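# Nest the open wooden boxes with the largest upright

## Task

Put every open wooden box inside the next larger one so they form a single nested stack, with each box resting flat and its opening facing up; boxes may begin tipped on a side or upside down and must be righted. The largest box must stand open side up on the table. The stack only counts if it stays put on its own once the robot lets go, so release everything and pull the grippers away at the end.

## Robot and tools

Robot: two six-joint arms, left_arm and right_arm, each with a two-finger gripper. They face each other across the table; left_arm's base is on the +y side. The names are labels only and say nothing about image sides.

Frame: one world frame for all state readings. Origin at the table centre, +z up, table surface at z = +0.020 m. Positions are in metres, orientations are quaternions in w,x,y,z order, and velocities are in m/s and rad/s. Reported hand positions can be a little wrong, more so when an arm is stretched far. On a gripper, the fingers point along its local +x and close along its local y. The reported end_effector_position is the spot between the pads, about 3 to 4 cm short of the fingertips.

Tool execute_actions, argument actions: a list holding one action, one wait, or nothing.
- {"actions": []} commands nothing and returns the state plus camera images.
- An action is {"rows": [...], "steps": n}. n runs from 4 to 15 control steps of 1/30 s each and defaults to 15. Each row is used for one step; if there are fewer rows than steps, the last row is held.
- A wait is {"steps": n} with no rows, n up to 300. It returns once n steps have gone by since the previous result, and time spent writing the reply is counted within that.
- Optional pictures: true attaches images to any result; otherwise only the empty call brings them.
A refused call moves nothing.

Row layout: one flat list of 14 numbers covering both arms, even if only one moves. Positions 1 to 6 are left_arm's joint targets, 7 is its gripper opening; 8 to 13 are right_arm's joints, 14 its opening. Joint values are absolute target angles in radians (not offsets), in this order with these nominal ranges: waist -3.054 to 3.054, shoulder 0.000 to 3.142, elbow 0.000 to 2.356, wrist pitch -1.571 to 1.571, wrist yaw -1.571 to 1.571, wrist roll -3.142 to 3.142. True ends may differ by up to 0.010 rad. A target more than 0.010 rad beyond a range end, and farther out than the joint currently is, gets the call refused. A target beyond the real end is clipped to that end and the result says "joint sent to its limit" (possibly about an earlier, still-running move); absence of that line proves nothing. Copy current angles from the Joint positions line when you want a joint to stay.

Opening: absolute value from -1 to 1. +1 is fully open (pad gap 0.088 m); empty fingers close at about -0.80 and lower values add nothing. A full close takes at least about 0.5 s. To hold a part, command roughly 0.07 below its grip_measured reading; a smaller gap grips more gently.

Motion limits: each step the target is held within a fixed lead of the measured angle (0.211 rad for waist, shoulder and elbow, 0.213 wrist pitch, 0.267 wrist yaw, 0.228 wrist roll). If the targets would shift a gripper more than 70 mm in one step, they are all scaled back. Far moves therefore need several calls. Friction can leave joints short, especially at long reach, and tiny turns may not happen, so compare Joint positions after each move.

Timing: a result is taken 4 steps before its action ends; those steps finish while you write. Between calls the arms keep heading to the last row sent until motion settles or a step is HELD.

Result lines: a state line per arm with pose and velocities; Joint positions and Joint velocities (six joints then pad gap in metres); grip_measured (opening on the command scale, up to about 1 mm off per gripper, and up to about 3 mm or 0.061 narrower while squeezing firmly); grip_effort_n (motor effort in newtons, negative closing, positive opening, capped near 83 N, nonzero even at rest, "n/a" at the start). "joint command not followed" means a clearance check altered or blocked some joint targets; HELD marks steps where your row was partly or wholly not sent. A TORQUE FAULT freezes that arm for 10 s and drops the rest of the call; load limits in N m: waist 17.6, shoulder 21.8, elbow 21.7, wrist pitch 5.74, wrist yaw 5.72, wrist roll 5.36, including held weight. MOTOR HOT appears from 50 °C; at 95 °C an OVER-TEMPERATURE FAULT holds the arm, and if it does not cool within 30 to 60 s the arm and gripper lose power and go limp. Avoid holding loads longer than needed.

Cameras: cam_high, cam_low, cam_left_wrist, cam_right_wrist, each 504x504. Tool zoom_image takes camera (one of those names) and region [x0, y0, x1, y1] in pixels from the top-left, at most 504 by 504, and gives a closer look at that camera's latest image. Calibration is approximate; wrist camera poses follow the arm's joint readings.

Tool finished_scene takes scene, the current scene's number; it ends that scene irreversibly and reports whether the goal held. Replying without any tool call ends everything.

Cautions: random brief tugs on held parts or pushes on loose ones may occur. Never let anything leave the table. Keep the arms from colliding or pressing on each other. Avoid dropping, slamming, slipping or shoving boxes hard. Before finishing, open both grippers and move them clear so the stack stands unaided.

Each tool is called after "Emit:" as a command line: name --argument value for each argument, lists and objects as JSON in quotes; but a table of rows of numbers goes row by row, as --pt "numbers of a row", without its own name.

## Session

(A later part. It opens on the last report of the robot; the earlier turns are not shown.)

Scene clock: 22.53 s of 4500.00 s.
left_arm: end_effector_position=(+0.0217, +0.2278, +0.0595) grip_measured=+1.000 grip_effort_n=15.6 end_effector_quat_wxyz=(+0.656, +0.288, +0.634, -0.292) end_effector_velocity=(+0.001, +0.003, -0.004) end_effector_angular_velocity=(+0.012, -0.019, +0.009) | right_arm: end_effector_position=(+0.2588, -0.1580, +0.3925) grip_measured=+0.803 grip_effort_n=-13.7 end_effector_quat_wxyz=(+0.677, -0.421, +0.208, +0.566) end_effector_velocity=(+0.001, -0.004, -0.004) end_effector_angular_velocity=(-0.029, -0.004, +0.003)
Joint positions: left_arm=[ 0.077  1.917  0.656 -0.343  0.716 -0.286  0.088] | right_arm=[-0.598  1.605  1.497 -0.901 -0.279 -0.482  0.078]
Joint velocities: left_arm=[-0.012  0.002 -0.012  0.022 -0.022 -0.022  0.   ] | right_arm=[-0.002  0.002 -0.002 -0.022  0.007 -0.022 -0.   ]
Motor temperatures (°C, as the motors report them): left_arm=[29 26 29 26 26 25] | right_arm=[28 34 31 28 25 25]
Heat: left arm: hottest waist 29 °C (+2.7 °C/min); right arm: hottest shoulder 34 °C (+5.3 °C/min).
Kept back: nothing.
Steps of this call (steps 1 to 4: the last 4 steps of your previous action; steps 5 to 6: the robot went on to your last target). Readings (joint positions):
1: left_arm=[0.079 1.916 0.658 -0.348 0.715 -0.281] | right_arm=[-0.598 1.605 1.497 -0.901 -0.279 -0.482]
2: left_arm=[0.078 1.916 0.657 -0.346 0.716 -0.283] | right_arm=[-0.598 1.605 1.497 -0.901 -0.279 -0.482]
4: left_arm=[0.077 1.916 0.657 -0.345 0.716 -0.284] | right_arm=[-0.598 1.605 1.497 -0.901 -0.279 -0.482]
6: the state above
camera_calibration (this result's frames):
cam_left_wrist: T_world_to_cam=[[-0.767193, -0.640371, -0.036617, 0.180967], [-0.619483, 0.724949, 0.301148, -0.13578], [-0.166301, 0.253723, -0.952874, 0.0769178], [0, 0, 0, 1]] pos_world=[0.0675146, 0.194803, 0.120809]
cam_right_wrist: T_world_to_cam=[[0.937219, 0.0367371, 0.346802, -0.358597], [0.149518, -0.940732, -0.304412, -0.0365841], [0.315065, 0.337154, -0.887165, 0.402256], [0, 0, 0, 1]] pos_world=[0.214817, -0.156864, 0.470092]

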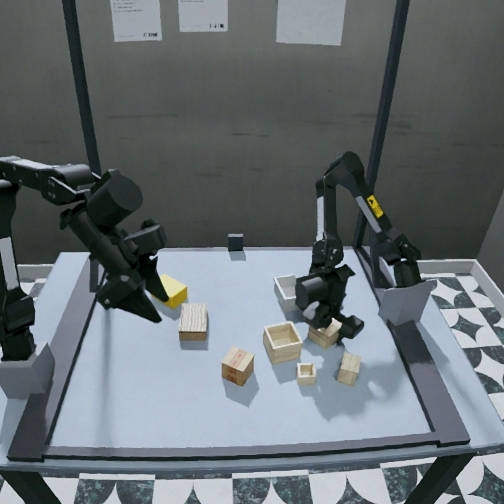

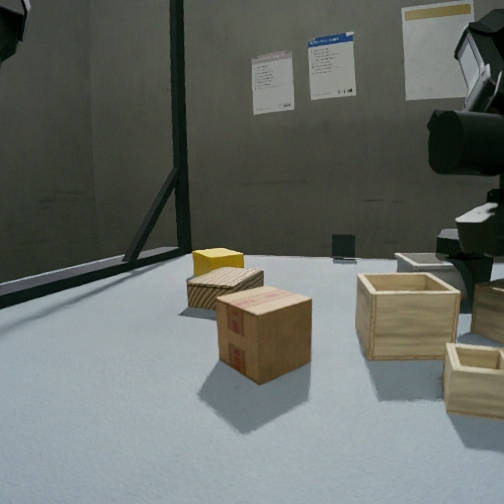

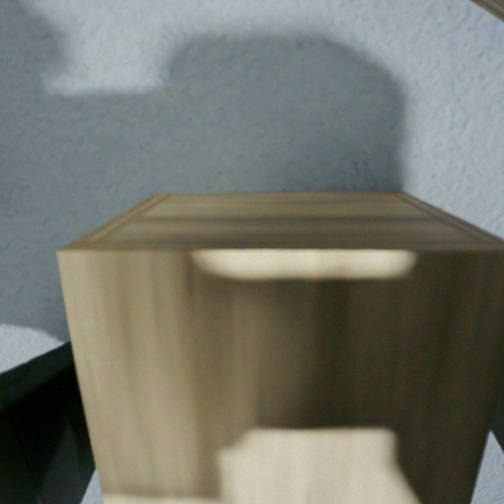

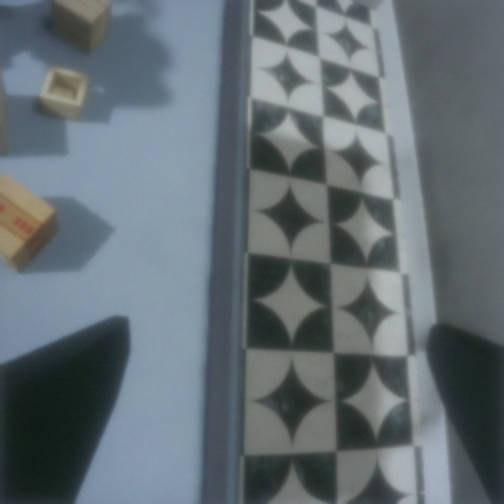

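Emit:
execute_actions --actions '[{"rows":[[0.077,1.917,0.656,-0.343,0.716,-0.286,0.2,-0.6,1.6,1.5,-0.9,-0.28,-0.48,0.8]],"steps":15}]'

Emit:
execute_actions --actions '[{"rows":[[0.32,1.85,1.0,-1.02,0.67,0,0.2,-0.6,1.6,1.5,-0.9,-0.28,-0.48,0.8]],"steps":15}]'

Emit:
execute_actions --actions '[{"rows":[[0.2,2.0,1.6,-1.3,0.72,-0.2,0.2,-0.6,1.6,1.5,-0.9,-0.28,-0.48,0.8]],"steps":15}]'

Emit:
execute_actions --actions '[{"rows":[[0.0,2.3,2.1,-1.3,0.74,-0.51,0.2,-0.6,1.6,1.5,-0.9,-0.28,-0.48,0.8]],"steps":15}]'

Emit:
execute_actions --actions '[{"steps":20}]' --pictures true

Scene clock: 23.73 s of 4500.00 s.
left_arm: end_effector_position=(+0.0218, +0.2278, +0.0595) grip_measured=+0.482 grip_effort_n=-83.5 end_effector_quat_wxyz=(+0.656, +0.287, +0.634, -0.292) end_effector_velocity=(-0.000, +0.003, -0.001) end_effector_angular_velocity=(+0.013, -0.002, +0.014) | right_arm: end_effector_position=(+0.2588, -0.1580, +0.3925) grip_measured=+0.803 grip_effort_n=-14.2 end_effector_quat_wxyz=(+0.677, -0.421, +0.208, +0.566) end_effector_velocity=(-0.004, -0.003, -0.003) end_effector_angular_velocity=(-0.009, +0.032, +0.001)
Joint positions: left_arm=[ 0.078  1.917  0.656 -0.343  0.716 -0.287  0.063] | right_arm=[-0.598  1.605  1.497 -0.901 -0.279 -0.482  0.078]
Joint velocities: left_arm=[-0.002  0.002 -0.002 -0.007 -0.007 -0.007 -0.   ] | right_arm=[-0.002 -0.002 -0.002 -0.022 -0.022  0.007 -0.   ]
Motor temperatures (°C, as the motors report them): left_arm=[29 26 29 26 26 25] | right_arm=[28 34 32 28 25 25]
Heat: left arm: hottest waist 29 °C (+2.5 °C/min); right arm: hottest shoulder 34 °C (+5.1 °C/min).
Steps of this call (steps 1 to 15: the robot went on to your last target; steps 16 to 25: nothing new was sent; steps 26 to 36: the first 11 steps of this action). Readings (joint positions):
26: left_arm=[0.076 1.917 0.656 -0.342 0.716 -0.287] | right_arm=[-0.598 1.605 1.497 -0.901 -0.279 -0.482]
27: left_arm=[0.076 1.917 0.656 -0.342 0.716 -0.287] | right_arm=[-0.598 1.605 1.497 -0.901 -0.279 -0.482]
29: left_arm=[0.076 1.917 0.656 -0.342 0.716 -0.287] | right_arm=[-0.598 1.605 1.497 -0.901 -0.279 -0.482]
33: left_arm=[0.078 1.917 0.656 -0.343 0.716 -0.287] | right_arm=[-0.598 1.605 1.497 -0.901 -0.279 -0.482]
36: the state above

Scene clock: 24.23 s of 4500.00 s.
left_arm: end_effector_position=(+0.0514, +0.1824, +0.1554) grip_measured=+0.482 grip_effort_n=-83.5 end_effector_quat_wxyz=(+0.682, +0.291, +0.589, -0.322) end_effector_velocity=(-0.098, +0.083, +0.097) end_effector_angular_velocity=(+0.406, +0.372, +0.455) | right_arm: end_effector_position=(+0.2588, -0.1580, +0.3925) grip_measured=+0.803 grip_effort_n=-14.2 end_effector_quat_wxyz=(+0.677, -0.421, +0.208, +0.566) end_effector_velocity=(+0.003, -0.004, -0.002) end_effector_angular_velocity=(-0.012, -0.003, -0.009)
Joint positions: left_arm=[ 0.301  1.858  0.965 -0.76   0.679 -0.03   0.063] | right_arm=[-0.598  1.605  1.497 -0.901 -0.279 -0.482  0.078]
Joint velocities: left_arm=[ 0.173 -0.125  0.344 -1.326 -0.022  0.227 -0.   ] | right_arm=[-0.007 -0.002 -0.007 -0.007  0.007 -0.007 -0.   ]
Motor temperatures (°C, as the motors report them): left_arm=[29 26 29 26 26 25] | right_arm=[28 34 32 28 25 25]
Heat: left arm: hottest waist 29 °C (+2.5 °C/min); right arm: hottest shoulder 34 °C (+5.0 °C/min).
Steps of this call (steps 1 to 4: the last 4 steps of your previous action; steps 5 to 15: the first 11 steps of this action). Readings (joint positions):
5: left_arm=[0.083 1.916 0.668 -0.363 0.716 -0.267] | right_arm=[-0.598 1.605 1.497 -0.901 -0.279 -0.482]
6: left_arm=[0.105 1.915 0.691 -0.408 0.712 -0.231] | right_arm=[-0.598 1.605 1.497 -0.901 -0.279 -0.482]
8: left_arm=[0.168 1.907 0.750 -0.467 0.698 -0.164] | right_arm=[-0.598 1.605 1.497 -0.901 -0.279 -0.482]
12: left_arm=[0.268 1.878 0.900 -0.627 0.683 -0.065] | right_arm=[-0.598 1.605 1.497 -0.901 -0.279 -0.482]
15: the state above

Scene clock: 24.73 s of 4500.00 s.
left_arm: end_effector_position=(+0.0026, +0.1228, +0.1920) grip_measured=+0.482 grip_effort_n=-83.5 end_effector_quat_wxyz=(+0.647, +0.256, +0.680, -0.233) end_effector_velocity=(-0.023, -0.308, +0.225) end_effector_angular_velocity=(-0.622, -0.432, -0.564) | right_arm: end_effector_position=(+0.2588, -0.1580, +0.3925) grip_measured=+0.803 grip_effort_n=-14.2 end_effector_quat_wxyz=(+0.677, -0.421, +0.208, +0.566) end_effector_velocity=(+0.000, -0.004, -0.001) end_effector_angular_velocity=(-0.017, -0.001, -0.006)
Joint positions: left_arm=[ 0.201  1.987  1.43  -1.269  0.713 -0.186  0.063] | right_arm=[-0.598  1.605  1.497 -0.901 -0.279 -0.482  0.078]
Joint velocities: left_arm=[-0.002  0.042  1.302 -0.256  0.022 -0.095  0.   ] | right_arm=[-0.002 -0.002  0.002 -0.022  0.007 -0.007 -0.   ]
Motor temperatures (°C, as the motors report them): left_arm=[29 26 29 26 26 25] | right_arm=[28 34 32 28 25 25]
Heat: left arm: hottest waist 29 °C (+2.4 °C/min); right arm: hottest shoulder 34 °C (+4.9 °C/min).
Steps of this call (steps 1 to 4: the last 4 steps of your previous action; steps 5 to 15: the first 11 steps of this action). Readings (joint positions):
5: left_arm=[0.306 1.867 0.997 -0.969 0.674 -0.030] | right_arm=[-0.598 1.605 1.497 -0.901 -0.279 -0.482]
6: left_arm=[0.290 1.892 1.036 -1.026 0.680 -0.073] | right_arm=[-0.598 1.605 1.497 -0.901 -0.279 -0.482]
8: left_arm=[0.248 1.943 1.128 -1.099 0.696 -0.124] | right_arm=[-0.598 1.605 1.497 -0.901 -0.279 -0.482]
12: left_arm=[0.204 1.979 1.298 -1.233 0.710 -0.173] | right_arm=[-0.598 1.605 1.497 -0.901 -0.279 -0.482]
15: the state above

Scene clock: 25.23 s of 4500.00 s.
left_arm: end_effector_position=(-0.0204, +0.0051, +0.1536) grip_measured=+0.482 grip_effort_n=-83.5 end_effector_quat_wxyz=(+0.654, +0.255, +0.672, -0.235) end_effector_velocity=(-0.066, -0.242, +0.124) end_effector_angular_velocity=(-0.622, -0.193, -0.463) | right_arm: end_effector_position=(+0.2588, -0.1580, +0.3925) grip_measured=+0.803 grip_effort_n=-14.2 end_effector_quat_wxyz=(+0.677, -0.421, +0.208, +0.566) end_effector_velocity=(-0.003, -0.001, -0.003) end_effector_angular_velocity=(-0.005, +0.018, +0.015)
Joint positions: left_arm=[-0.01   2.286  1.97  -1.298  0.733 -0.482  0.063] | right_arm=[-0.598  1.605  1.497 -0.901 -0.279 -0.482  0.078]
Joint velocities: left_arm=[-0.046  0.139  1.004  0.051  0.037 -0.183 -0.001] | right_arm=[-0.002 -0.002 -0.007 -0.007 -0.022 -0.007 -0.   ]
Motor temperatures (°C, as the motors report them): left_arm=[29 26 29 26 26 25] | right_arm=[28 34 32 28 25 25]
Heat: left arm: hottest waist 29 °C (+2.4 °C/min); right arm: hottest shoulder 34 °C (+4.8 °C/min).
Steps of this call (steps 1 to 4: the last 4 steps of your previous action; steps 5 to 15: the first 11 steps of this action). Readings (joint positions):
5: left_arm=[0.197 2.000 1.574 -1.296 0.718 -0.215] | right_arm=[-0.598 1.605 1.497 -0.901 -0.279 -0.482]
6: left_arm=[0.179 2.026 1.612 -1.304 0.719 -0.260] | right_arm=[-0.598 1.605 1.497 -0.901 -0.279 -0.482]
8: left_arm=[0.119 2.097 1.694 -1.292 0.726 -0.340] | right_arm=[-0.598 1.605 1.497 -0.901 -0.279 -0.482]
12: left_arm=[0.014 2.242 1.858 -1.297 0.733 -0.451] | right_arm=[-0.598 1.605 1.497 -0.901 -0.279 -0.482]
15: the state above

Scene clock: 25.90 s of 4500.00 s.
left_arm: end_effector_position=(-0.0291, -0.0225, +0.1769) grip_measured=+0.482 grip_effort_n=-83.5 end_effector_quat_wxyz=(+0.668, +0.245, +0.647, -0.275) end_effector_velocity=(-0.003, +0.001, -0.000) end_effector_angular_velocity=(+0.004, +0.011, +0.025) | right_arm: end_effector_position=(+0.2588, -0.1580, +0.3925) grip_measured=+0.803 grip_effort_n=-14.2 end_effector_quat_wxyz=(+0.677, -0.421, +0.208, +0.566) end_effector_velocity=(-0.002, +0.001, +0.001) end_effector_angular_velocity=(+0.011, +0.008, +0.019)
Joint positions: left_arm=[-0.003  2.29   2.091 -1.299  0.739 -0.507  0.063] | right_arm=[-0.598  1.605  1.497 -0.901 -0.279 -0.482  0.078]
Joint velocities: left_arm=[-0.002 -0.002 -0.002 -0.007  0.007 -0.022  0.   ] | right_arm=[-0.002 -0.002 -0.002  0.007 -0.022 -0.007 -0.   ]
Motor temperatures (°C, as the motors report them): left_arm=[29 26 29 26 26 25] | right_arm=[28 34 32 28 25 25]
Heat: left arm: hottest waist 29 °C (+2.3 °C/min); right arm: hottest shoulder 34 °C (+4.6 °C/min).
Kept back: nothing.
Steps of this call (steps 1 to 4: the last 4 steps of your previous action; steps 5 to 20: the robot went on to your last target). Readings (joint positions):
1: left_arm=[-0.010 2.288 2.000 -1.297 0.735 -0.488] | right_arm=[-0.598 1.605 1.497 -0.901 -0.279 -0.482]
2: left_arm=[-0.009 2.288 2.026 -1.297 0.736 -0.492] | right_arm=[-0.598 1.605 1.497 -0.901 -0.279 -0.482]
4: left_arm=[-0.005 2.286 2.064 -1.297 0.739 -0.498] | right_arm=[-0.598 1.605 1.497 -0.901 -0.279 -0.482]
8: left_arm=[-0.003 2.288 2.083 -1.298 0.739 -0.504] | right_arm=[-0.598 1.605 1.497 -0.901 -0.279 -0.482]
20: the state above
camera_calibration (this result's frames):
cam_left_wrist: T_world_to_cam=[[-0.706428, -0.707784, -0.000555565, -0.0201249], [-0.677911, 0.676386, 0.287993, -0.0216973], [-0.203461, 0.203823, -0.957632, 0.242479], [0, 0, 0, 1]] pos_world=[0.0204094, -0.0489911, 0.238443]
cam_right_wrist: T_world_to_cam=[[0.937219, 0.0367371, 0.346802, -0.358597], [0.149518, -0.940732, -0.304412, -0.0365841], [0.315065, 0.337154, -0.887165, 0.402256], [0, 0, 0, 1]] pos_world=[0.214817, -0.156864, 0.470092]

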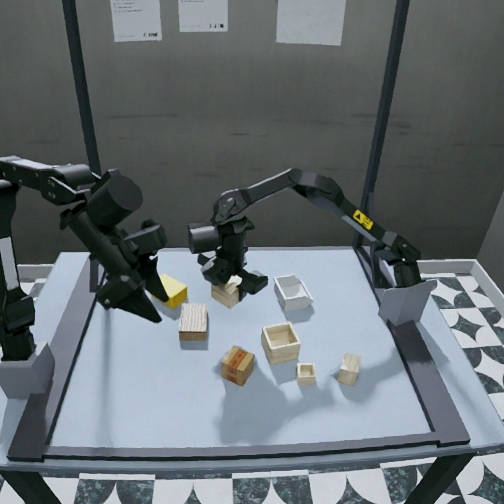

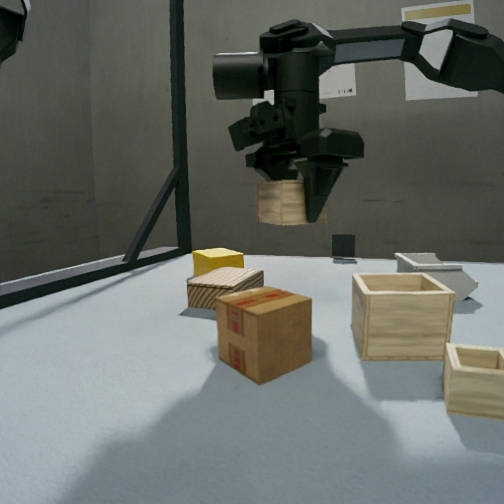

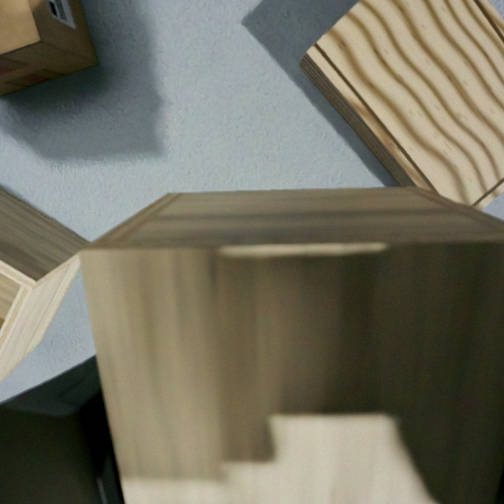

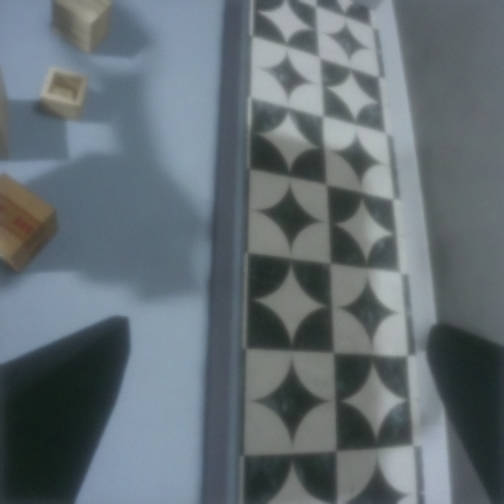

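Emit:
execute_actions --actions '[{"rows":[[-0.12,2.42,1.965,-0.91,0.765,-0.70,0.2,-0.6,1.6,1.5,-0.9,-0.28,-0.48,0.8]],"steps":15}]'

Emit:
execute_actions --actions '[{"steps":10}]'

Scene clock: 26.50 s of 4500.00 s.
left_arm: end_effector_position=(-0.0163, -0.0359, +0.0732) grip_measured=+0.482 grip_effort_n=-83.5 end_effector_quat_wxyz=(+0.656, +0.238, +0.663, -0.270) end_effector_velocity=(+0.004, -0.017, -0.083) end_effector_angular_velocity=(-0.061, +0.028, -0.055) | right_arm: end_effector_position=(+0.2588, -0.1580, +0.3925) grip_measured=+0.803 grip_effort_n=-14.2 end_effector_quat_wxyz=(+0.677, -0.421, +0.208, +0.566) end_effector_velocity=(-0.005, -0.001, -0.003) end_effector_angular_velocity=(-0.015, +0.023, +0.017)
Joint positions: left_arm=[-0.13   2.418  1.971 -0.962  0.758 -0.682  0.063] | right_arm=[-0.598  1.605  1.497 -0.901 -0.279 -0.482  0.078]
Joint velocities: left_arm=[-0.105  0.09  -0.11   0.374  0.022 -0.139 -0.   ] | right_arm=[ 0.002  0.002  0.002 -0.022 -0.022 -0.007 -0.   ]
Motor temperatures (°C, as the motors report them): left_arm=[30 26 29 26 26 25] | right_arm=[28 34 32 28 25 25]
Heat: left arm: hottest waist 30 °C (+4.5 °C/min); right arm: hottest shoulder 34 °C (+4.5 °C/min).
Steps of this call (steps 1 to 7: the robot went on to your last target; steps 8 to 18: the first 11 steps of this action). Readings (joint positions):
8: left_arm=[-0.005 2.296 2.084 -1.287 0.739 -0.523] | right_arm=[-0.598 1.605 1.497 -0.901 -0.279 -0.482]
9: left_arm=[-0.012 2.302 2.073 -1.249 0.742 -0.553] | right_arm=[-0.598 1.605 1.497 -0.901 -0.279 -0.482]
11: left_arm=[-0.038 2.323 2.049 -1.177 0.749 -0.598] | right_arm=[-0.598 1.605 1.497 -0.901 -0.279 -0.482]
15: left_arm=[-0.105 2.391 1.993 -1.017 0.755 -0.662] | right_arm=[-0.598 1.605 1.497 -0.901 -0.279 -0.482]
18: the state above

Scene clock: 26.83 s of 4500.00 s.
left_arm: end_effector_position=(-0.0124, -0.0426, +0.0742) grip_measured=+0.482 grip_effort_n=-83.5 end_effector_quat_wxyz=(+0.660, +0.229, +0.657, -0.283) end_effector_velocity=(+0.001, -0.011, +0.000) end_effector_angular_velocity=(-0.045, -0.015, -0.023) | right_arm: end_effector_position=(+0.2588, -0.1580, +0.3925) grip_measured=+0.803 grip_effort_n=-13.7 end_effector_quat_wxyz=(+0.677, -0.421, +0.208, +0.566) end_effector_velocity=(-0.003, -0.001, -0.001) end_effector_angular_velocity=(+0.003, +0.024, +0.005)
Joint positions: left_arm=[-0.124  2.419  1.966 -0.916  0.762 -0.696  0.063] | right_arm=[-0.598  1.605  1.497 -0.901 -0.279 -0.482  0.078]
Joint velocities: left_arm=[-0.002 -0.002 -0.002  0.066 -0.007 -0.022  0.   ] | right_arm=[-0.002 -0.002 -0.002 -0.007 -0.022  0.007 -0.   ]
Motor temperatures (°C, as the motors report them): left_arm=[30 26 29 26 26 25] | right_arm=[28 34 32 28 25 25]
Heat: left arm: hottest waist 30 °C (+4.5 °C/min); right arm: hottest shoulder 34 °C (+4.5 °C/min).
Kept back: nothing.
Steps of this call (steps 1 to 4: the last 4 steps of your previous action; steps 5 to 10: the robot went on to your last target). Readings (joint positions):
1: left_arm=[-0.132 2.419 1.969 -0.953 0.757 -0.687] | right_arm=[-0.598 1.605 1.497 -0.901 -0.279 -0.482]
2: left_arm=[-0.131 2.419 1.968 -0.943 0.759 -0.689] | right_arm=[-0.598 1.605 1.497 -0.901 -0.279 -0.482]
4: left_arm=[-0.127 2.419 1.968 -0.925 0.761 -0.691] | right_arm=[-0.598 1.605 1.497 -0.901 -0.279 -0.482]
8: left_arm=[-0.124 2.419 1.967 -0.918 0.762 -0.695] | right_arm=[-0.598 1.605 1.497 -0.901 -0.279 -0.482]
10: the state above

Emit:
execute_actions --actions '[{"rows":[[-0.145,2.445,1.945,-0.865,0.77,-0.72,0.2,-0.6,1.6,1.5,-0.9,-0.28,-0.48,0.8]],"steps":12}]'

Emit:
execute_actions --actions '[{"rows":[[-0.145,2.445,1.945,-0.865,0.77,-0.72,1.0,-0.6,1.6,1.5,-0.9,-0.28,-0.48,0.8]],"steps":15}]'

Emit:
execute_actions --actions '[{"rows":[[0.0,2.3,2.1,-1.3,0.74,-0.51,1.0,-0.6,1.6,1.5,-0.9,-0.28,-0.48,0.8]],"steps":15}]'

Scene clock: 27.30 s of 4500.00 s.
left_arm: end_effector_position=(-0.0140, -0.0467, +0.0685) grip_measured=+0.482 grip_effort_n=-83.5 end_effector_quat_wxyz=(+0.659, +0.227, +0.655, -0.292) end_effector_velocity=(-0.001, +0.005, +0.007) end_effector_angular_velocity=(+0.010, +0.040, +0.067) | right_arm: end_effector_position=(+0.2588, -0.1580, +0.3925) grip_measured=+0.803 grip_effort_n=-13.7 end_effector_quat_wxyz=(+0.677, -0.421, +0.208, +0.566) end_effector_velocity=(-0.004, -0.001, +0.002) end_effector_angular_velocity=(+0.007, +0.010, +0.018)
Joint positions: left_arm=[-0.134  2.423  1.957 -0.873  0.765 -0.714  0.063] | right_arm=[-0.598  1.605  1.497 -0.901 -0.279 -0.482  0.078]
Joint velocities: left_arm=[ 0.017 -0.007 -0.002 -0.037  0.037 -0.037 -0.   ] | right_arm=[-0.002 -0.007  0.002 -0.007 -0.022 -0.007 -0.   ]
Motor temperatures (°C, as the motors report them): left_arm=[30 27 29 26 26 25] | right_arm=[28 34 32 28 25 25]
Heat: left arm: hottest waist 30 °C (+4.4 °C/min); right arm: hottest shoulder 34 °C (+4.4 °C/min).
Steps of this call (steps 1 to 6: the robot went on to your last target; steps 7 to 14: the first 8 steps of this action). Readings (joint positions):
7: left_arm=[-0.125 2.420 1.965 -0.908 0.762 -0.700] | right_arm=[-0.598 1.605 1.497 -0.901 -0.279 -0.482]
8: left_arm=[-0.126 2.420 1.962 -0.897 0.762 -0.704] | right_arm=[-0.598 1.605 1.497 -0.901 -0.279 -0.482]
10: left_arm=[-0.132 2.422 1.959 -0.883 0.764 -0.709] | right_arm=[-0.598 1.605 1.497 -0.901 -0.279 -0.482]
14: the state above

Scene clock: 27.80 s of 4500.00 s.
left_arm: end_effector_position=(-0.0155, -0.0478, +0.0672) grip_measured=+0.960 grip_effort_n=15.6 end_effector_quat_wxyz=(+0.656, +0.225, +0.657, -0.296) end_effector_velocity=(+0.010, +0.005, -0.001) end_effector_angular_velocity=(+0.025, -0.077, +0.013) | right_arm: end_effector_position=(+0.2588, -0.1580, +0.3925) grip_measured=+0.803 grip_effort_n=-14.2 end_effector_quat_wxyz=(+0.677, -0.421, +0.208, +0.566) end_effector_velocity=(-0.003, -0.001, -0.001) end_effector_angular_velocity=(-0.001, +0.015, +0.016)
Joint positions: left_arm=[-0.136  2.424  1.955 -0.862  0.777 -0.718  0.086] | right_arm=[-0.598  1.605  1.497 -0.901 -0.279 -0.482  0.078]
Joint velocities: left_arm=[-0.002 -0.002 -0.002 -0.022 -0.081  0.007  0.018] | right_arm=[-0.002 -0.002 -0.002 -0.007 -0.022 -0.007 -0.   ]
Motor temperatures (°C, as the motors report them): left_arm=[30 27 29 26 26 25] | right_arm=[28 34 32 28 25 25]
Heat: left arm: hottest waist 30 °C (+4.3 °C/min); right arm: hottest shoulder 34 °C (+4.3 °C/min).
Steps of this call (steps 1 to 4: the last 4 steps of your previous action; steps 5 to 15: the first 11 steps of this action). Readings (joint positions):
5: left_arm=[-0.134 2.423 1.956 -0.870 0.766 -0.716] | right_arm=[-0.598 1.605 1.497 -0.901 -0.279 -0.482]
6: left_arm=[-0.135 2.423 1.955 -0.868 0.767 -0.716] | right_arm=[-0.598 1.605 1.497 -0.901 -0.279 -0.482]
8: left_arm=[-0.136 2.424 1.955 -0.863 0.772 -0.717] | right_arm=[-0.598 1.605 1.497 -0.901 -0.279 -0.482]
12: left_arm=[-0.137 2.424 1.955 -0.862 0.778 -0.717] | right_arm=[-0.598 1.605 1.497 -0.901 -0.279 -0.482]
15: the state above

Scene clock: 28.30 s of 4500.00 s.
left_arm: end_effector_position=(-0.0172, -0.0311, +0.1662) grip_measured=+1.000 grip_effort_n=15.6 end_effector_quat_wxyz=(+0.671, +0.235, +0.643, -0.284) end_effector_velocity=(-0.062, +0.020, +0.197) end_effector_angular_velocity=(-0.108, -0.062, -0.009) | right_arm: end_effector_position=(+0.2588, -0.1580, +0.3925) grip_measured=+0.803 grip_effort_n=-14.2 end_effector_quat_wxyz=(+0.677, -0.421, +0.208, +0.566) end_effector_velocity=(-0.000, -0.001, -0.003) end_effector_angular_velocity=(-0.009, +0.007, +0.005)
Joint positions: left_arm=[-0.003  2.32   2.082 -1.225  0.747 -0.534  0.088] | right_arm=[-0.598  1.605  1.497 -0.901 -0.279 -0.482  0.078]
Joint velocities: left_arm=[ 0.198 -0.3    0.203 -0.52  -0.007  0.168  0.   ] | right_arm=[-0.002  0.002 -0.002 -0.007 -0.007 -0.007 -0.   ]
Motor temperatures (°C, as the motors report them): left_arm=[30 27 29 26 26 25] | right_arm=[28 34 32 28 25 25]
Heat: left arm: hottest waist 30 °C (+4.2 °C/min); right arm: hottest shoulder 34 °C (+4.2 °C/min).
Steps of this call (steps 1 to 4: the last 4 steps of your previous action; steps 5 to 15: the first 11 steps of this action). Readings (joint positions):
5: left_arm=[-0.135 2.421 1.963 -0.874 0.776 -0.706] | right_arm=[-0.598 1.605 1.497 -0.901 -0.279 -0.482]
6: left_arm=[-0.129 2.418 1.978 -0.908 0.770 -0.678] | right_arm=[-0.598 1.605 1.497 -0.901 -0.279 -0.482]
8: left_arm=[-0.107 2.409 2.000 -0.971 0.762 -0.632] | right_arm=[-0.598 1.605 1.497 -0.901 -0.279 -0.482]
12: left_arm=[-0.039 2.360 2.055 -1.131 0.750 -0.560] | right_arm=[-0.598 1.605 1.497 -0.901 -0.279 -0.482]
15: the state above

Emit:
execute_actions --actions '[{"rows":[[-0.1,1.8,1.5,-0.6,0.6,-1.0,1.0,-0.6,1.6,1.5,-0.9,-0.28,-0.48,0.8]],"steps":15}]'

Emit:
execute_actions --actions '[{"rows":[[-0.15,1.62,0.92,0.5,0.5,-1.4,1.0,-0.6,1.6,1.5,-0.9,-0.28,-0.48,0.8]],"steps":15}]'

Emit:
execute_actions --actions '[{"steps":25}]' --pictures true

Scene clock: 30.50 s of 4500.00 s.
left_arm: end_effector_position=(-0.0891, -0.0188, +0.1909) grip_measured=+1.000 grip_effort_n=15.1 end_effector_quat_wxyz=(+0.740, +0.143, +0.579, -0.311) end_effector_velocity=(-0.096, +0.012, +0.142) end_effector_angular_velocity=(-0.897, -0.127, -0.249) | right_arm: end_effector_position=(+0.2588, -0.1580, +0.3925) grip_measured=+0.803 grip_effort_n=-13.3 end_effector_quat_wxyz=(+0.677, -0.421, +0.208, +0.566) end_effector_velocity=(-0.001, -0.002, -0.003) end_effector_angular_velocity=(-0.005, +0.016, -0.006)
Joint positions: left_arm=[-0.107  1.892  1.631 -0.816  0.614 -0.941  0.088] | right_arm=[-0.598  1.605  1.497 -0.901 -0.279 -0.482  0.078]
Joint velocities: left_arm=[ 0.037 -0.96  -1.004  1.15  -0.081 -0.462  0.   ] | right_arm=[-0.002 -0.002 -0.007 -0.007 -0.007  0.007 -0.   ]
Motor temperatures (°C, as the motors report them): left_arm=[31 28 29 26 26 25] | right_arm=[28 34 32 28 25 25]
Heat: left arm: hottest waist 31 °C (+5.9 °C/min); right arm: hottest shoulder 34 °C (+3.9 °C/min).
Steps of this call (steps 1 to 4: the last 4 steps of your previous action; steps 5 to 30: the robot went on to your last target; steps 31 to 55: nothing new was sent; steps 56 to 66: the first 11 steps of this action). Readings (joint positions):
56: left_arm=[-0.006 2.288 2.076 -1.270 0.731 -0.538] | right_arm=[-0.598 1.605 1.497 -0.901 -0.279 -0.482]
57: left_arm=[-0.015 2.255 2.026 -1.218 0.690 -0.589] | right_arm=[-0.598 1.605 1.497 -0.901 -0.279 -0.482]
59: left_arm=[-0.045 2.184 1.931 -1.135 0.652 -0.687] | right_arm=[-0.598 1.605 1.497 -0.901 -0.279 -0.482]
63: left_arm=[-0.102 2.014 1.756 -0.950 0.625 -0.871] | right_arm=[-0.598 1.605 1.497 -0.901 -0.279 -0.482]
66: the state above

Scene clock: 31.00 s of 4500.00 s.
left_arm: end_effector_position=(-0.0861, +0.0073, +0.1741) grip_measured=+1.000 grip_effort_n=15.1 end_effector_quat_wxyz=(+0.761, -0.026, +0.548, -0.347) end_effector_velocity=(+0.192, +0.178, -0.230) end_effector_angular_velocity=(-0.048, +0.103, +0.330) | right_arm: end_effector_position=(+0.2588, -0.1580, +0.3925) grip_measured=+0.803 grip_effort_n=-13.7 end_effector_quat_wxyz=(+0.677, -0.421, +0.208, +0.566) end_effector_velocity=(-0.001, -0.002, -0.001) end_effector_angular_velocity=(-0.005, +0.005, +0.006)
Joint positions: left_arm=[-0.15   1.631  1.088 -0.175  0.51  -1.359  0.088] | right_arm=[-0.598  1.605  1.497 -0.901 -0.279 -0.482  0.078]
Joint velocities: left_arm=[-0.002 -0.002 -1.341  1.297 -0.095 -0.315  0.   ] | right_arm=[-0.002 -0.002 -0.002 -0.007 -0.007 -0.007 -0.   ]
Motor temperatures (°C, as the motors report them): left_arm=[31 28 29 26 26 25] | right_arm=[28 34 32 29 25 25]
Heat: left arm: hottest waist 31 °C (+5.8 °C/min); right arm: hottest shoulder 34 °C (+3.9 °C/min).
Steps of this call (steps 1 to 4: the last 4 steps of your previous action; steps 5 to 15: the first 11 steps of this action). Readings (joint positions):
5: left_arm=[-0.104 1.809 1.527 -0.635 0.596 -1.006] | right_arm=[-0.598 1.605 1.497 -0.901 -0.279 -0.482]
6: left_arm=[-0.110 1.780 1.479 -0.585 0.567 -1.058] | right_arm=[-0.598 1.605 1.497 -0.901 -0.279 -0.482]
8: left_arm=[-0.125 1.720 1.383 -0.505 0.542 -1.157] | right_arm=[-0.598 1.605 1.497 -0.901 -0.279 -0.482]
12: left_arm=[-0.148 1.640 1.217 -0.312 0.521 -1.312] | right_arm=[-0.598 1.605 1.497 -0.901 -0.279 -0.482]
15: the state above

Scene clock: 31.83 s of 4500.00 s.
left_arm: end_effector_position=(-0.1113, -0.0338, +0.2109) grip_measured=+1.000 grip_effort_n=15.1 end_effector_quat_wxyz=(+0.690, -0.079, +0.455, -0.557) end_effector_velocity=(-0.007, -0.003, +0.005) end_effector_angular_velocity=(-0.025, +0.005, -0.031) | right_arm: end_effector_position=(+0.2588, -0.1580, +0.3925) grip_measured=+0.803 grip_effort_n=-13.3 end_effector_quat_wxyz=(+0.677, -0.421, +0.208, +0.566) end_effector_velocity=(+0.003, -0.003, -0.000) end_effector_angular_velocity=(-0.012, -0.014, +0.003)
Joint positions: left_arm=[-0.15   1.629  0.926  0.494  0.505 -1.397  0.088] | right_arm=[-0.598  1.605  1.497 -0.901 -0.279 -0.482  0.078]
Joint velocities: left_arm=[-0.002 -0.002  0.002  0.037  0.007 -0.007  0.   ] | right_arm=[-0.007 -0.002 -0.002 -0.007  0.007 -0.022 -0.   ]
Motor temperatures (°C, as the motors report them): left_arm=[31 28 29 26 26 25] | right_arm=[28 34 32 29 25 25]
Heat: left arm: hottest waist 31 °C (+5.7 °C/min); right arm: hottest shoulder 34 °C (+3.8 °C/min).
Kept back: nothing.
Steps of this call (steps 1 to 4: the last 4 steps of your previous action; steps 5 to 25: the robot went on to your last target). Readings (joint positions):
1: left_arm=[-0.150 1.631 1.046 -0.133 0.508 -1.368] | right_arm=[-0.598 1.605 1.497 -0.901 -0.279 -0.482]
2: left_arm=[-0.150 1.631 1.010 -0.094 0.507 -1.376] | right_arm=[-0.598 1.605 1.497 -0.901 -0.279 -0.482]
4: left_arm=[-0.150 1.631 0.962 -0.008 0.505 -1.385] | right_arm=[-0.598 1.605 1.497 -0.901 -0.279 -0.482]
8: left_arm=[-0.150 1.631 0.940 0.181 0.505 -1.393] | right_arm=[-0.598 1.605 1.497 -0.901 -0.279 -0.482]
25: the state above
camera_calibration (this result's frames):
cam_left_wrist: T_world_to_cam=[[-0.719088, -0.37879, 0.582607, -0.199357], [-0.651354, 0.659566, -0.375114, 0.0626718], [-0.242178, -0.649223, -0.721013, 0.177604], [0, 0, 0, 1]] pos_world=[-0.0595219, -0.00154592, 0.267711]
cam_right_wrist: T_world_to_cam=[[0.937219, 0.0367371, 0.346802, -0.358597], [0.149518, -0.940732, -0.304412, -0.0365841], [0.315065, 0.337154, -0.887165, 0.402256], [0, 0, 0, 1]] pos_world=[0.214817, -0.156864, 0.470092]

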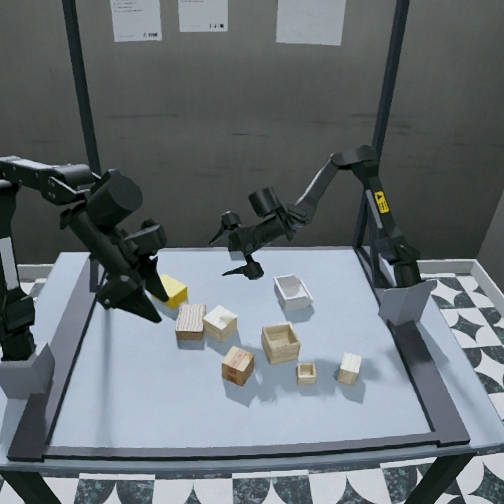

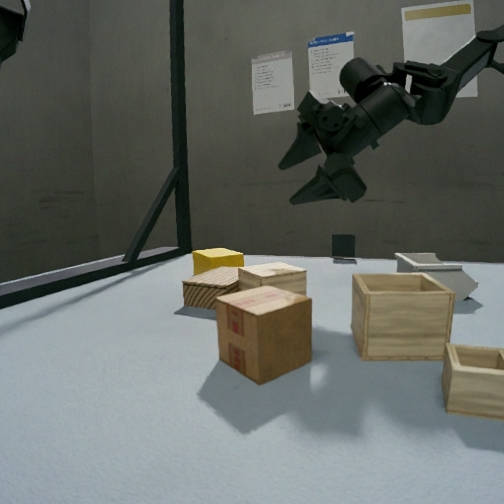

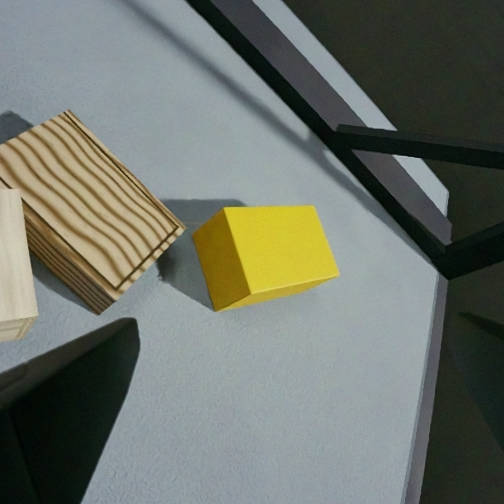

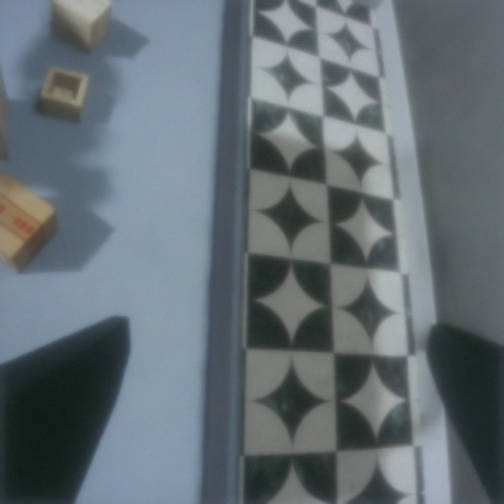

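Emit:
execute_actions --actions '[{"rows":[[-0.1,1.8,1.5,-0.6,0.6,-1.0,1.0,-0.6,1.6,1.5,-0.9,-0.28,-0.48,0.8]],"steps":15}]'

Emit:
execute_actions --actions '[{"rows":[[0.0,2.3,2.1,-1.3,0.74,-0.51,1.0,-0.6,1.6,1.5,-0.9,-0.28,-0.48,0.8]],"steps":15}]'

Emit:
execute_actions --actions '[{"steps":15}]'

Emit:
execute_actions --actions '[{"rows":[[-0.136,2.424,1.955,-0.862,0.777,-0.718,1.0,-0.6,1.6,1.5,-0.9,-0.28,-0.48,0.8]],"steps":15}]'

Emit:
execute_actions --actions '[{"steps":8}]' --pictures true

Scene clock: 32.53 s of 4500.00 s.
left_arm: end_effector_position=(-0.1061, -0.0851, +0.2321) grip_measured=+1.000 grip_effort_n=15.1 end_effector_quat_wxyz=(+0.710, +0.064, +0.423, -0.560) end_effector_velocity=(-0.169, -0.116, +0.204) end_effector_angular_velocity=(+0.032, -0.176, -0.200) | right_arm: end_effector_position=(+0.2588, -0.1580, +0.3925) grip_measured=+0.803 grip_effort_n=-13.7 end_effector_quat_wxyz=(+0.677, -0.421, +0.208, +0.566) end_effector_velocity=(-0.001, -0.002, -0.001) end_effector_angular_velocity=(-0.009, -0.004, +0.017)
Joint positions: left_arm=[-0.105  1.788  1.365  0.009  0.589 -1.037  0.088] | right_arm=[-0.598  1.605  1.497 -0.901 -0.279 -0.482  0.078]
Joint velocities: left_arm=[-0.002  0.002  1.155 -1.165  0.037  0.271  0.   ] | right_arm=[-0.002 -0.002 -0.002 -0.007 -0.007 -0.022  0.   ]
Motor temperatures (°C, as the motors report them): left_arm=[31 28 29 26 26 25] | right_arm=[28 34 32 29 25 25]
Heat: left arm: hottest waist 31 °C (+5.5 °C/min); right arm: hottest shoulder 34 °C (+3.7 °C/min).
Steps of this call (steps 1 to 10: the robot went on to your last target; steps 11 to 21: the first 11 steps of this action). Readings (joint positions):
11: left_arm=[-0.148 1.640 0.942 0.473 0.514 -1.372] | right_arm=[-0.598 1.605 1.497 -0.901 -0.279 -0.482]
12: left_arm=[-0.142 1.665 0.983 0.423 0.538 -1.321] | right_arm=[-0.598 1.605 1.497 -0.901 -0.279 -0.482]
14: left_arm=[-0.128 1.723 1.078 0.334 0.558 -1.224] | right_arm=[-0.598 1.605 1.497 -0.901 -0.279 -0.482]
18: left_arm=[-0.107 1.781 1.239 0.143 0.581 -1.079] | right_arm=[-0.598 1.605 1.497 -0.901 -0.279 -0.482]
21: the state above

Scene clock: 33.03 s of 4500.00 s.
left_arm: end_effector_position=(-0.0157, -0.0998, +0.1981) grip_measured=+1.000 grip_effort_n=15.1 end_effector_quat_wxyz=(+0.698, +0.224, +0.489, -0.473) end_effector_velocity=(+0.129, +0.021, -0.148) end_effector_angular_velocity=(+0.805, +0.114, +0.329) | right_arm: end_effector_position=(+0.2588, -0.1580, +0.3925) grip_measured=+0.803 grip_effort_n=-13.7 end_effector_quat_wxyz=(+0.677, -0.421, +0.208, +0.566) end_effector_velocity=(+0.002, -0.002, -0.002) end_effector_angular_velocity=(-0.013, -0.003, -0.005)
Joint positions: left_arm=[ 0.001  2.213  1.936 -0.67   0.724 -0.571  0.088] | right_arm=[-0.598  1.605  1.497 -0.901 -0.279 -0.482  0.078]
Joint velocities: left_arm=[-0.002  0.886  1.121 -1.341  0.022  0.447  0.   ] | right_arm=[-0.002  0.002 -0.002 -0.007  0.007 -0.007 -0.   ]
Motor temperatures (°C, as the motors report them): left_arm=[31 28 29 26 26 25] | right_arm=[28 34 32 29 25 25]
Heat: left arm: hottest waist 31 °C (+5.4 °C/min); right arm: hottest shoulder 34 °C (+3.6 °C/min).
Steps of this call (steps 1 to 4: the last 4 steps of your previous action; steps 5 to 15: the first 11 steps of this action). Readings (joint positions):
5: left_arm=[-0.101 1.802 1.493 -0.219 0.615 -0.985] | right_arm=[-0.598 1.605 1.497 -0.901 -0.279 -0.482]
6: left_arm=[-0.090 1.835 1.538 -0.263 0.655 -0.932] | right_arm=[-0.598 1.605 1.497 -0.901 -0.279 -0.482]
8: left_arm=[-0.059 1.920 1.636 -0.346 0.685 -0.834] | right_arm=[-0.598 1.605 1.497 -0.901 -0.279 -0.482]
12: left_arm=[-0.007 2.097 1.810 -0.532 0.716 -0.646] | right_arm=[-0.598 1.605 1.497 -0.901 -0.279 -0.482]
15: the state above

Scene clock: 33.53 s of 4500.00 s.
left_arm: end_effector_position=(-0.0263, -0.0295, +0.1779) grip_measured=+1.000 grip_effort_n=15.1 end_effector_quat_wxyz=(+0.673, +0.243, +0.635, -0.290) end_effector_velocity=(-0.006, +0.064, -0.019) end_effector_angular_velocity=(+0.280, +0.098, +0.273) | right_arm: end_effector_position=(+0.2588, -0.1580, +0.3925) grip_measured=+0.803 grip_effort_n=-14.2 end_effector_quat_wxyz=(+0.677, -0.421, +0.208, +0.566) end_effector_velocity=(-0.003, -0.004, -0.001) end_effector_angular_velocity=(-0.017, +0.001, +0.015)
Joint positions: left_arm=[-0.002  2.288  2.088 -1.255  0.736 -0.514  0.088] | right_arm=[-0.598  1.605  1.497 -0.901 -0.279 -0.482  0.078]
Joint velocities: left_arm=[-0.002  0.042  0.002 -0.359 -0.007 -0.007  0.   ] | right_arm=[-0.002 -0.007 -0.002 -0.022 -0.007 -0.022 -0.   ]
Motor temperatures (°C, as the motors report them): left_arm=[31 28 29 26 26 25] | right_arm=[28 34 32 29 25 25]
Heat: left arm: hottest waist 31 °C (+5.4 °C/min); right arm: hottest shoulder 34 °C (+3.6 °C/min).
Kept back: nothing.
Steps of this call (steps 1 to 4: the last 4 steps of your previous action; steps 5 to 15: the robot went on to your last target). Readings (joint positions):
1: left_arm=[0.000 2.239 1.970 -0.716 0.726 -0.558] | right_arm=[-0.598 1.605 1.497 -0.901 -0.279 -0.482]
2: left_arm=[-0.000 2.259 1.996 -0.761 0.728 -0.547] | right_arm=[-0.598 1.605 1.497 -0.901 -0.279 -0.482]
4: left_arm=[-0.001 2.276 2.033 -0.853 0.731 -0.533] | right_arm=[-0.598 1.605 1.497 -0.901 -0.279 -0.482]
8: left_arm=[-0.002 2.280 2.077 -1.033 0.736 -0.519] | right_arm=[-0.598 1.605 1.497 -0.901 -0.279 -0.482]
15: the state above

Scene clock: 33.90 s of 4500.00 s.
left_arm: end_effector_position=(-0.0202, -0.0403, +0.0694) grip_measured=+1.000 grip_effort_n=14.7 end_effector_quat_wxyz=(+0.654, +0.236, +0.661, -0.280) end_effector_velocity=(+0.023, +0.003, -0.014) end_effector_angular_velocity=(-0.043, +0.186, +0.352) | right_arm: end_effector_position=(+0.2588, -0.1580, +0.3925) grip_measured=+0.803 grip_effort_n=-13.7 end_effector_quat_wxyz=(+0.677, -0.421, +0.208, +0.566) end_effector_velocity=(-0.000, -0.001, -0.003) end_effector_angular_velocity=(-0.009, +0.007, +0.005)
Joint positions: left_arm=[-0.141  2.416  1.965 -0.927  0.764 -0.697  0.088] | right_arm=[-0.598  1.605  1.497 -0.901 -0.279 -0.482  0.078]
Joint velocities: left_arm=[ 0.056  0.056 -0.076  0.125  0.183 -0.315  0.   ] | right_arm=[-0.002  0.002 -0.002 -0.007 -0.007 -0.007  0.   ]
Motor temperatures (°C, as the motors report them): left_arm=[31 28 29 26 26 25] | right_arm=[28 34 32 29 25 25]
Heat: left arm: hottest waist 31 °C (+5.3 °C/min); right arm: hottest shoulder 34 °C (+3.5 °C/min).
Steps of this call (steps 1 to 11: the first 11 steps of this action). Readings (joint positions):
1: left_arm=[-0.004 2.294 2.081 -1.251 0.738 -0.528] | right_arm=[-0.598 1.605 1.497 -0.901 -0.279 -0.482]
2: left_arm=[-0.010 2.301 2.069 -1.214 0.743 -0.555] | right_arm=[-0.598 1.605 1.497 -0.901 -0.279 -0.482]
4: left_arm=[-0.038 2.321 2.047 -1.147 0.753 -0.601] | right_arm=[-0.598 1.605 1.497 -0.901 -0.279 -0.482]
8: left_arm=[-0.111 2.387 1.989 -0.983 0.765 -0.673] | right_arm=[-0.598 1.605 1.497 -0.901 -0.279 -0.482]
11: the state above

Scene clock: 34.17 s of 4500.00 s.
left_arm: end_effector_position=(-0.0168, -0.0484, +0.0707) grip_measured=+1.000 grip_effort_n=15.1 end_effector_quat_wxyz=(+0.657, +0.226, +0.655, -0.297) end_effector_velocity=(-0.000, -0.007, +0.001) end_effector_angular_velocity=(-0.028, -0.012, -0.021) | right_arm: end_effector_position=(+0.2588, -0.1580, +0.3925) grip_measured=+0.803 grip_effort_n=-14.2 end_effector_quat_wxyz=(+0.677, -0.421, +0.208, +0.566) end_effector_velocity=(-0.000, -0.003, +0.001) end_effector_angular_velocity=(+0.004, +0.011, -0.008)
Joint positions: left_arm=[-0.134  2.418  1.959 -0.871  0.773 -0.713  0.088] | right_arm=[-0.598  1.605  1.497 -0.901 -0.279 -0.482  0.078]
Joint velocities: left_arm=[-0.002 -0.002  0.002  0.037 -0.007 -0.007  0.   ] | right_arm=[-0.007 -0.007 -0.002 -0.007 -0.007  0.007 -0.   ]
Motor temperatures (°C, as the motors report them): left_arm=[31 28 29 26 26 25] | right_arm=[28 34 32 29 25 25]
Heat: left arm: hottest waist 31 °C (+5.3 °C/min); right arm: hottest shoulder 34 °C (+3.5 °C/min).
Kept back: nothing.
Steps of this call (steps 1 to 4: the last 4 steps of your previous action; steps 5 to 8: the robot went on to your last target). Readings (joint positions):
1: left_arm=[-0.138 2.416 1.963 -0.911 0.770 -0.702] | right_arm=[-0.598 1.605 1.497 -0.901 -0.279 -0.482]
2: left_arm=[-0.136 2.416 1.963 -0.890 0.772 -0.704] | right_arm=[-0.598 1.605 1.497 -0.901 -0.279 -0.482]
4: left_arm=[-0.134 2.416 1.965 -0.880 0.773 -0.708] | right_arm=[-0.598 1.605 1.497 -0.901 -0.279 -0.482]
8: the state above
camera_calibration (this result's frames):
cam_left_wrist: T_world_to_cam=[[-0.709765, -0.701613, 0.0630372, -0.0340978], [-0.659848, 0.693502, 0.289233, 0.035808], [-0.246646, 0.163692, -0.955181, 0.145742], [0, 0, 0, 1]] pos_world=[0.0353732, -0.0726133, 0.131003]
cam_right_wrist: T_world_to_cam=[[0.937219, 0.0367371, 0.346802, -0.358597], [0.149518, -0.940732, -0.304412, -0.0365841], [0.315065, 0.337154, -0.887165, 0.402256], [0, 0, 0, 1]] pos_world=[0.214817, -0.156864, 0.470092]

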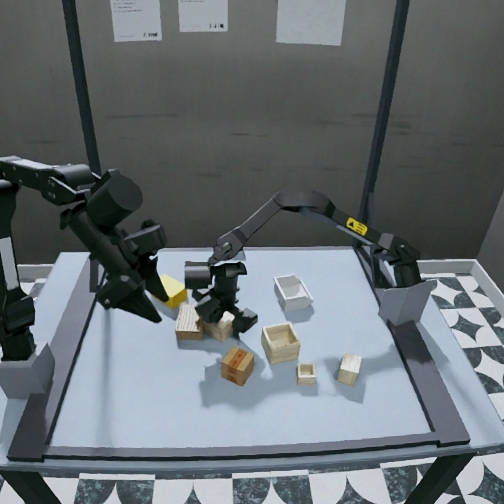

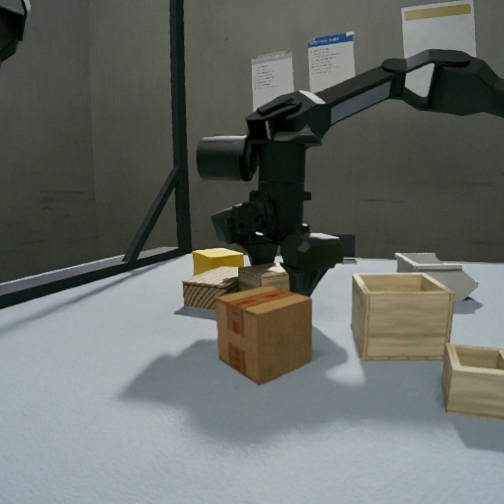

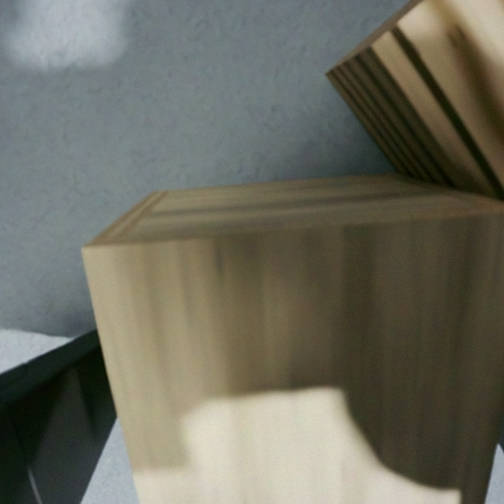

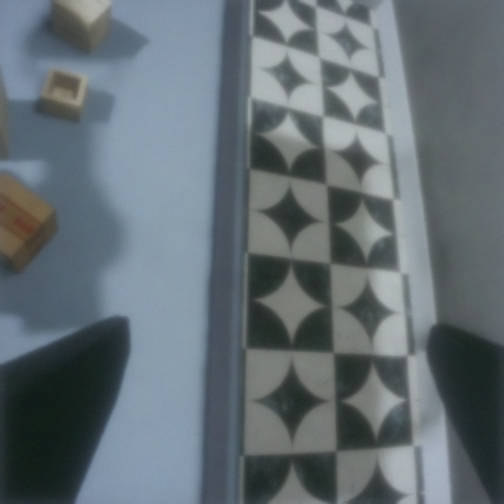

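Emit:
execute_actions --actions '[{"rows":[[-0.136,2.424,1.955,-0.862,0.777,-0.718,0.2,-0.6,1.6,1.5,-0.9,-0.28,-0.48,0.8]],"steps":15}]'

Emit:
execute_actions --actions '[{"rows":[[-0.05,2.36,2.03,-1.1,0.75,-0.58,0.2,-0.6,1.6,1.5,-0.9,-0.28,-0.48,0.8]],"steps":15}]'

Emit:
execute_actions --actions '[{"rows":[[-0.02,2.38,2.0,-1.1,0.75,0.05,0.2,-0.6,1.6,1.5,-0.9,-0.28,-0.48,0.8]],"steps":15}]'

Emit:
execute_actions --actions '[{"steps":10}]'

Scene clock: 34.77 s of 4500.00 s.
left_arm: end_effector_position=(-0.0172, -0.0498, +0.0705) grip_measured=+0.506 grip_effort_n=-83.5 end_effector_quat_wxyz=(+0.656, +0.225, +0.654, -0.300) end_effector_velocity=(-0.006, +0.002, -0.005) end_effector_angular_velocity=(+0.017, -0.003, -0.014) | right_arm: end_effector_position=(+0.2588, -0.1580, +0.3925) grip_measured=+0.803 grip_effort_n=-13.3 end_effector_quat_wxyz=(+0.677, -0.421, +0.208, +0.566) end_effector_velocity=(-0.003, -0.003, -0.003) end_effector_angular_velocity=(-0.015, +0.021, -0.004)
Joint positions: left_arm=[-0.135  2.418  1.959 -0.863  0.775 -0.717  0.064] | right_arm=[-0.598  1.605  1.497 -0.901 -0.279 -0.482  0.078]
Joint velocities: left_arm=[-0.017 -0.002 -0.002 -0.007 -0.007  0.007 -0.   ] | right_arm=[ 0.002 -0.002 -0.002 -0.022 -0.007  0.007  0.   ]
Motor temperatures (°C, as the motors report them): left_arm=[31 28 29 26 26 25] | right_arm=[28 34 32 29 25 25]
Heat: left arm: hottest waist 31 °C (+5.2 °C/min); right arm: hottest shoulder 34 °C (+3.5 °C/min).
Steps of this call (steps 1 to 7: the robot went on to your last target; steps 8 to 18: the first 11 steps of this action). Readings (joint positions):
8: left_arm=[-0.136 2.418 1.959 -0.864 0.774 -0.715] | right_arm=[-0.598 1.605 1.497 -0.901 -0.279 -0.482]
9: left_arm=[-0.136 2.418 1.959 -0.864 0.774 -0.715] | right_arm=[-0.598 1.605 1.497 -0.901 -0.279 -0.482]
11: left_arm=[-0.137 2.418 1.959 -0.864 0.774 -0.715] | right_arm=[-0.598 1.605 1.497 -0.901 -0.279 -0.482]
15: left_arm=[-0.135 2.418 1.959 -0.862 0.775 -0.716] | right_arm=[-0.598 1.605 1.497 -0.901 -0.279 -0.482]
18: the state above

Scene clock: 35.27 s of 4500.00 s.
left_arm: end_effector_position=(-0.0058, -0.0354, +0.1231) grip_measured=+0.506 grip_effort_n=-83.5 end_effector_quat_wxyz=(+0.666, +0.233, +0.651, -0.281) end_effector_velocity=(-0.030, +0.000, +0.031) end_effector_angular_velocity=(+0.008, -0.009, -0.048) | right_arm: end_effector_position=(+0.2588, -0.1580, +0.3925) grip_measured=+0.803 grip_effort_n=-13.7 end_effector_quat_wxyz=(+0.677, -0.421, +0.208, +0.566) end_effector_velocity=(-0.001, -0.001, +0.001) end_effector_angular_velocity=(-0.001, +0.002, +0.007)
Joint positions: left_arm=[-0.047  2.375  2.021 -1.083  0.755 -0.591  0.064] | right_arm=[-0.598  1.605  1.497 -0.901 -0.279 -0.482  0.078]
Joint velocities: left_arm=[-0.002 -0.071  0.046 -0.125 -0.007  0.051 -0.   ] | right_arm=[-0.002 -0.002  0.002 -0.007 -0.007 -0.007 -0.   ]
Motor temperatures (°C, as the motors report them): left_arm=[32 28 29 26 26 25] | right_arm=[28 34 33 29 25 25]
Heat: left arm: hottest waist 32 °C (+6.8 °C/min); right arm: hottest shoulder 34 °C (+3.4 °C/min).
Steps of this call (steps 1 to 4: the last 4 steps of your previous action; steps 5 to 15: the first 11 steps of this action). Readings (joint positions):
5: left_arm=[-0.136 2.417 1.965 -0.880 0.775 -0.701] | right_arm=[-0.598 1.605 1.497 -0.901 -0.279 -0.482]
6: left_arm=[-0.130 2.417 1.977 -0.933 0.773 -0.673] | right_arm=[-0.598 1.605 1.497 -0.901 -0.279 -0.482]
8: left_arm=[-0.108 2.409 1.989 -1.008 0.765 -0.636] | right_arm=[-0.598 1.605 1.497 -0.901 -0.279 -0.482]
12: left_arm=[-0.059 2.387 2.012 -1.066 0.756 -0.601] | right_arm=[-0.598 1.605 1.497 -0.901 -0.279 -0.482]
15: the state above

Scene clock: 35.77 s of 4500.00 s.
left_arm: end_effector_position=(+0.0034, -0.0290, +0.1281) grip_measured=+0.506 grip_effort_n=-83.5 end_effector_quat_wxyz=(+0.592, +0.387, +0.566, -0.425) end_effector_velocity=(+0.002, +0.004, -0.001) end_effector_angular_velocity=(+0.012, -0.068, -0.973) | right_arm: end_effector_position=(+0.2588, -0.1580, +0.3925) grip_measured=+0.803 grip_effort_n=-14.2 end_effector_quat_wxyz=(+0.677, -0.421, +0.208, +0.566) end_effector_velocity=(-0.002, -0.002, +0.003) end_effector_angular_velocity=(+0.008, +0.010, +0.013)
Joint positions: left_arm=[-0.024  2.373  2.006 -1.098  0.753 -0.078  0.064] | right_arm=[-0.598  1.605  1.497 -0.901 -0.279 -0.482  0.078]
Joint velocities: left_arm=[ 0.002 -0.002 -0.012 -0.007 -0.007  0.989 -0.   ] | right_arm=[-0.007 -0.007  0.002 -0.007 -0.022 -0.007 -0.   ]
Motor temperatures (°C, as the motors report them): left_arm=[32 29 29 26 26 25] | right_arm=[28 34 33 29 25 25]
Heat: left arm: hottest waist 32 °C (+6.7 °C/min); right arm: hottest shoulder 34 °C (+3.4 °C/min).
Steps of this call (steps 1 to 4: the last 4 steps of your previous action; steps 5 to 15: the first 11 steps of this action). Readings (joint positions):
5: left_arm=[-0.053 2.373 2.022 -1.096 0.754 -0.558] | right_arm=[-0.598 1.605 1.497 -0.901 -0.279 -0.482]
6: left_arm=[-0.052 2.373 2.019 -1.096 0.754 -0.505] | right_arm=[-0.598 1.605 1.497 -0.901 -0.279 -0.482]
8: left_arm=[-0.045 2.373 2.014 -1.097 0.754 -0.407] | right_arm=[-0.598 1.605 1.497 -0.901 -0.279 -0.482]
12: left_arm=[-0.029 2.373 2.008 -1.098 0.753 -0.213] | right_arm=[-0.598 1.605 1.497 -0.901 -0.279 -0.482]
15: the state above

Scene clock: 36.10 s of 4500.00 s.
left_arm: end_effector_position=(+0.0033, -0.0286, +0.1277) grip_measured=+0.506 grip_effort_n=-83.5 end_effector_quat_wxyz=(+0.568, +0.420, +0.541, -0.456) end_effector_velocity=(-0.005, -0.001, +0.002) end_effector_angular_velocity=(-0.002, +0.004, -0.055) | right_arm: end_effector_position=(+0.2588, -0.1580, +0.3925) grip_measured=+0.803 grip_effort_n=-13.3 end_effector_quat_wxyz=(+0.677, -0.421, +0.208, +0.566) end_effector_velocity=(-0.001, -0.002, -0.001) end_effector_angular_velocity=(-0.001, +0.013, -0.005)
Joint positions: left_arm=[-0.025  2.373  2.005 -1.098  0.753  0.039  0.064] | right_arm=[-0.598  1.605  1.497 -0.901 -0.279 -0.482  0.078]
Joint velocities: left_arm=[-0.002 -0.007  0.002 -0.007  0.007  0.051 -0.   ] | right_arm=[-0.002 -0.002 -0.002 -0.007 -0.007  0.007 -0.   ]
Motor temperatures (°C, as the motors report them): left_arm=[32 29 29 26 26 25] | right_arm=[28 34 33 29 25 25]
Heat: left arm: hottest waist 32 °C (+6.6 °C/min); right arm: hottest shoulder 34 °C (+3.3 °C/min).
Kept back: nothing.
Steps of this call (steps 1 to 4: the last 4 steps of your previous action; steps 5 to 10: the robot went on to your last target). Readings (joint positions):
1: left_arm=[-0.024 2.373 2.006 -1.098 0.753 -0.048] | right_arm=[-0.598 1.605 1.497 -0.901 -0.279 -0.482]
2: left_arm=[-0.025 2.373 2.006 -1.098 0.753 -0.025] | right_arm=[-0.598 1.605 1.497 -0.901 -0.279 -0.482]
4: left_arm=[-0.025 2.373 2.006 -1.098 0.753 0.005] | right_arm=[-0.598 1.605 1.497 -0.901 -0.279 -0.482]
8: left_arm=[-0.025 2.373 2.005 -1.098 0.753 0.033] | right_arm=[-0.598 1.605 1.497 -0.901 -0.279 -0.482]
10: the state above


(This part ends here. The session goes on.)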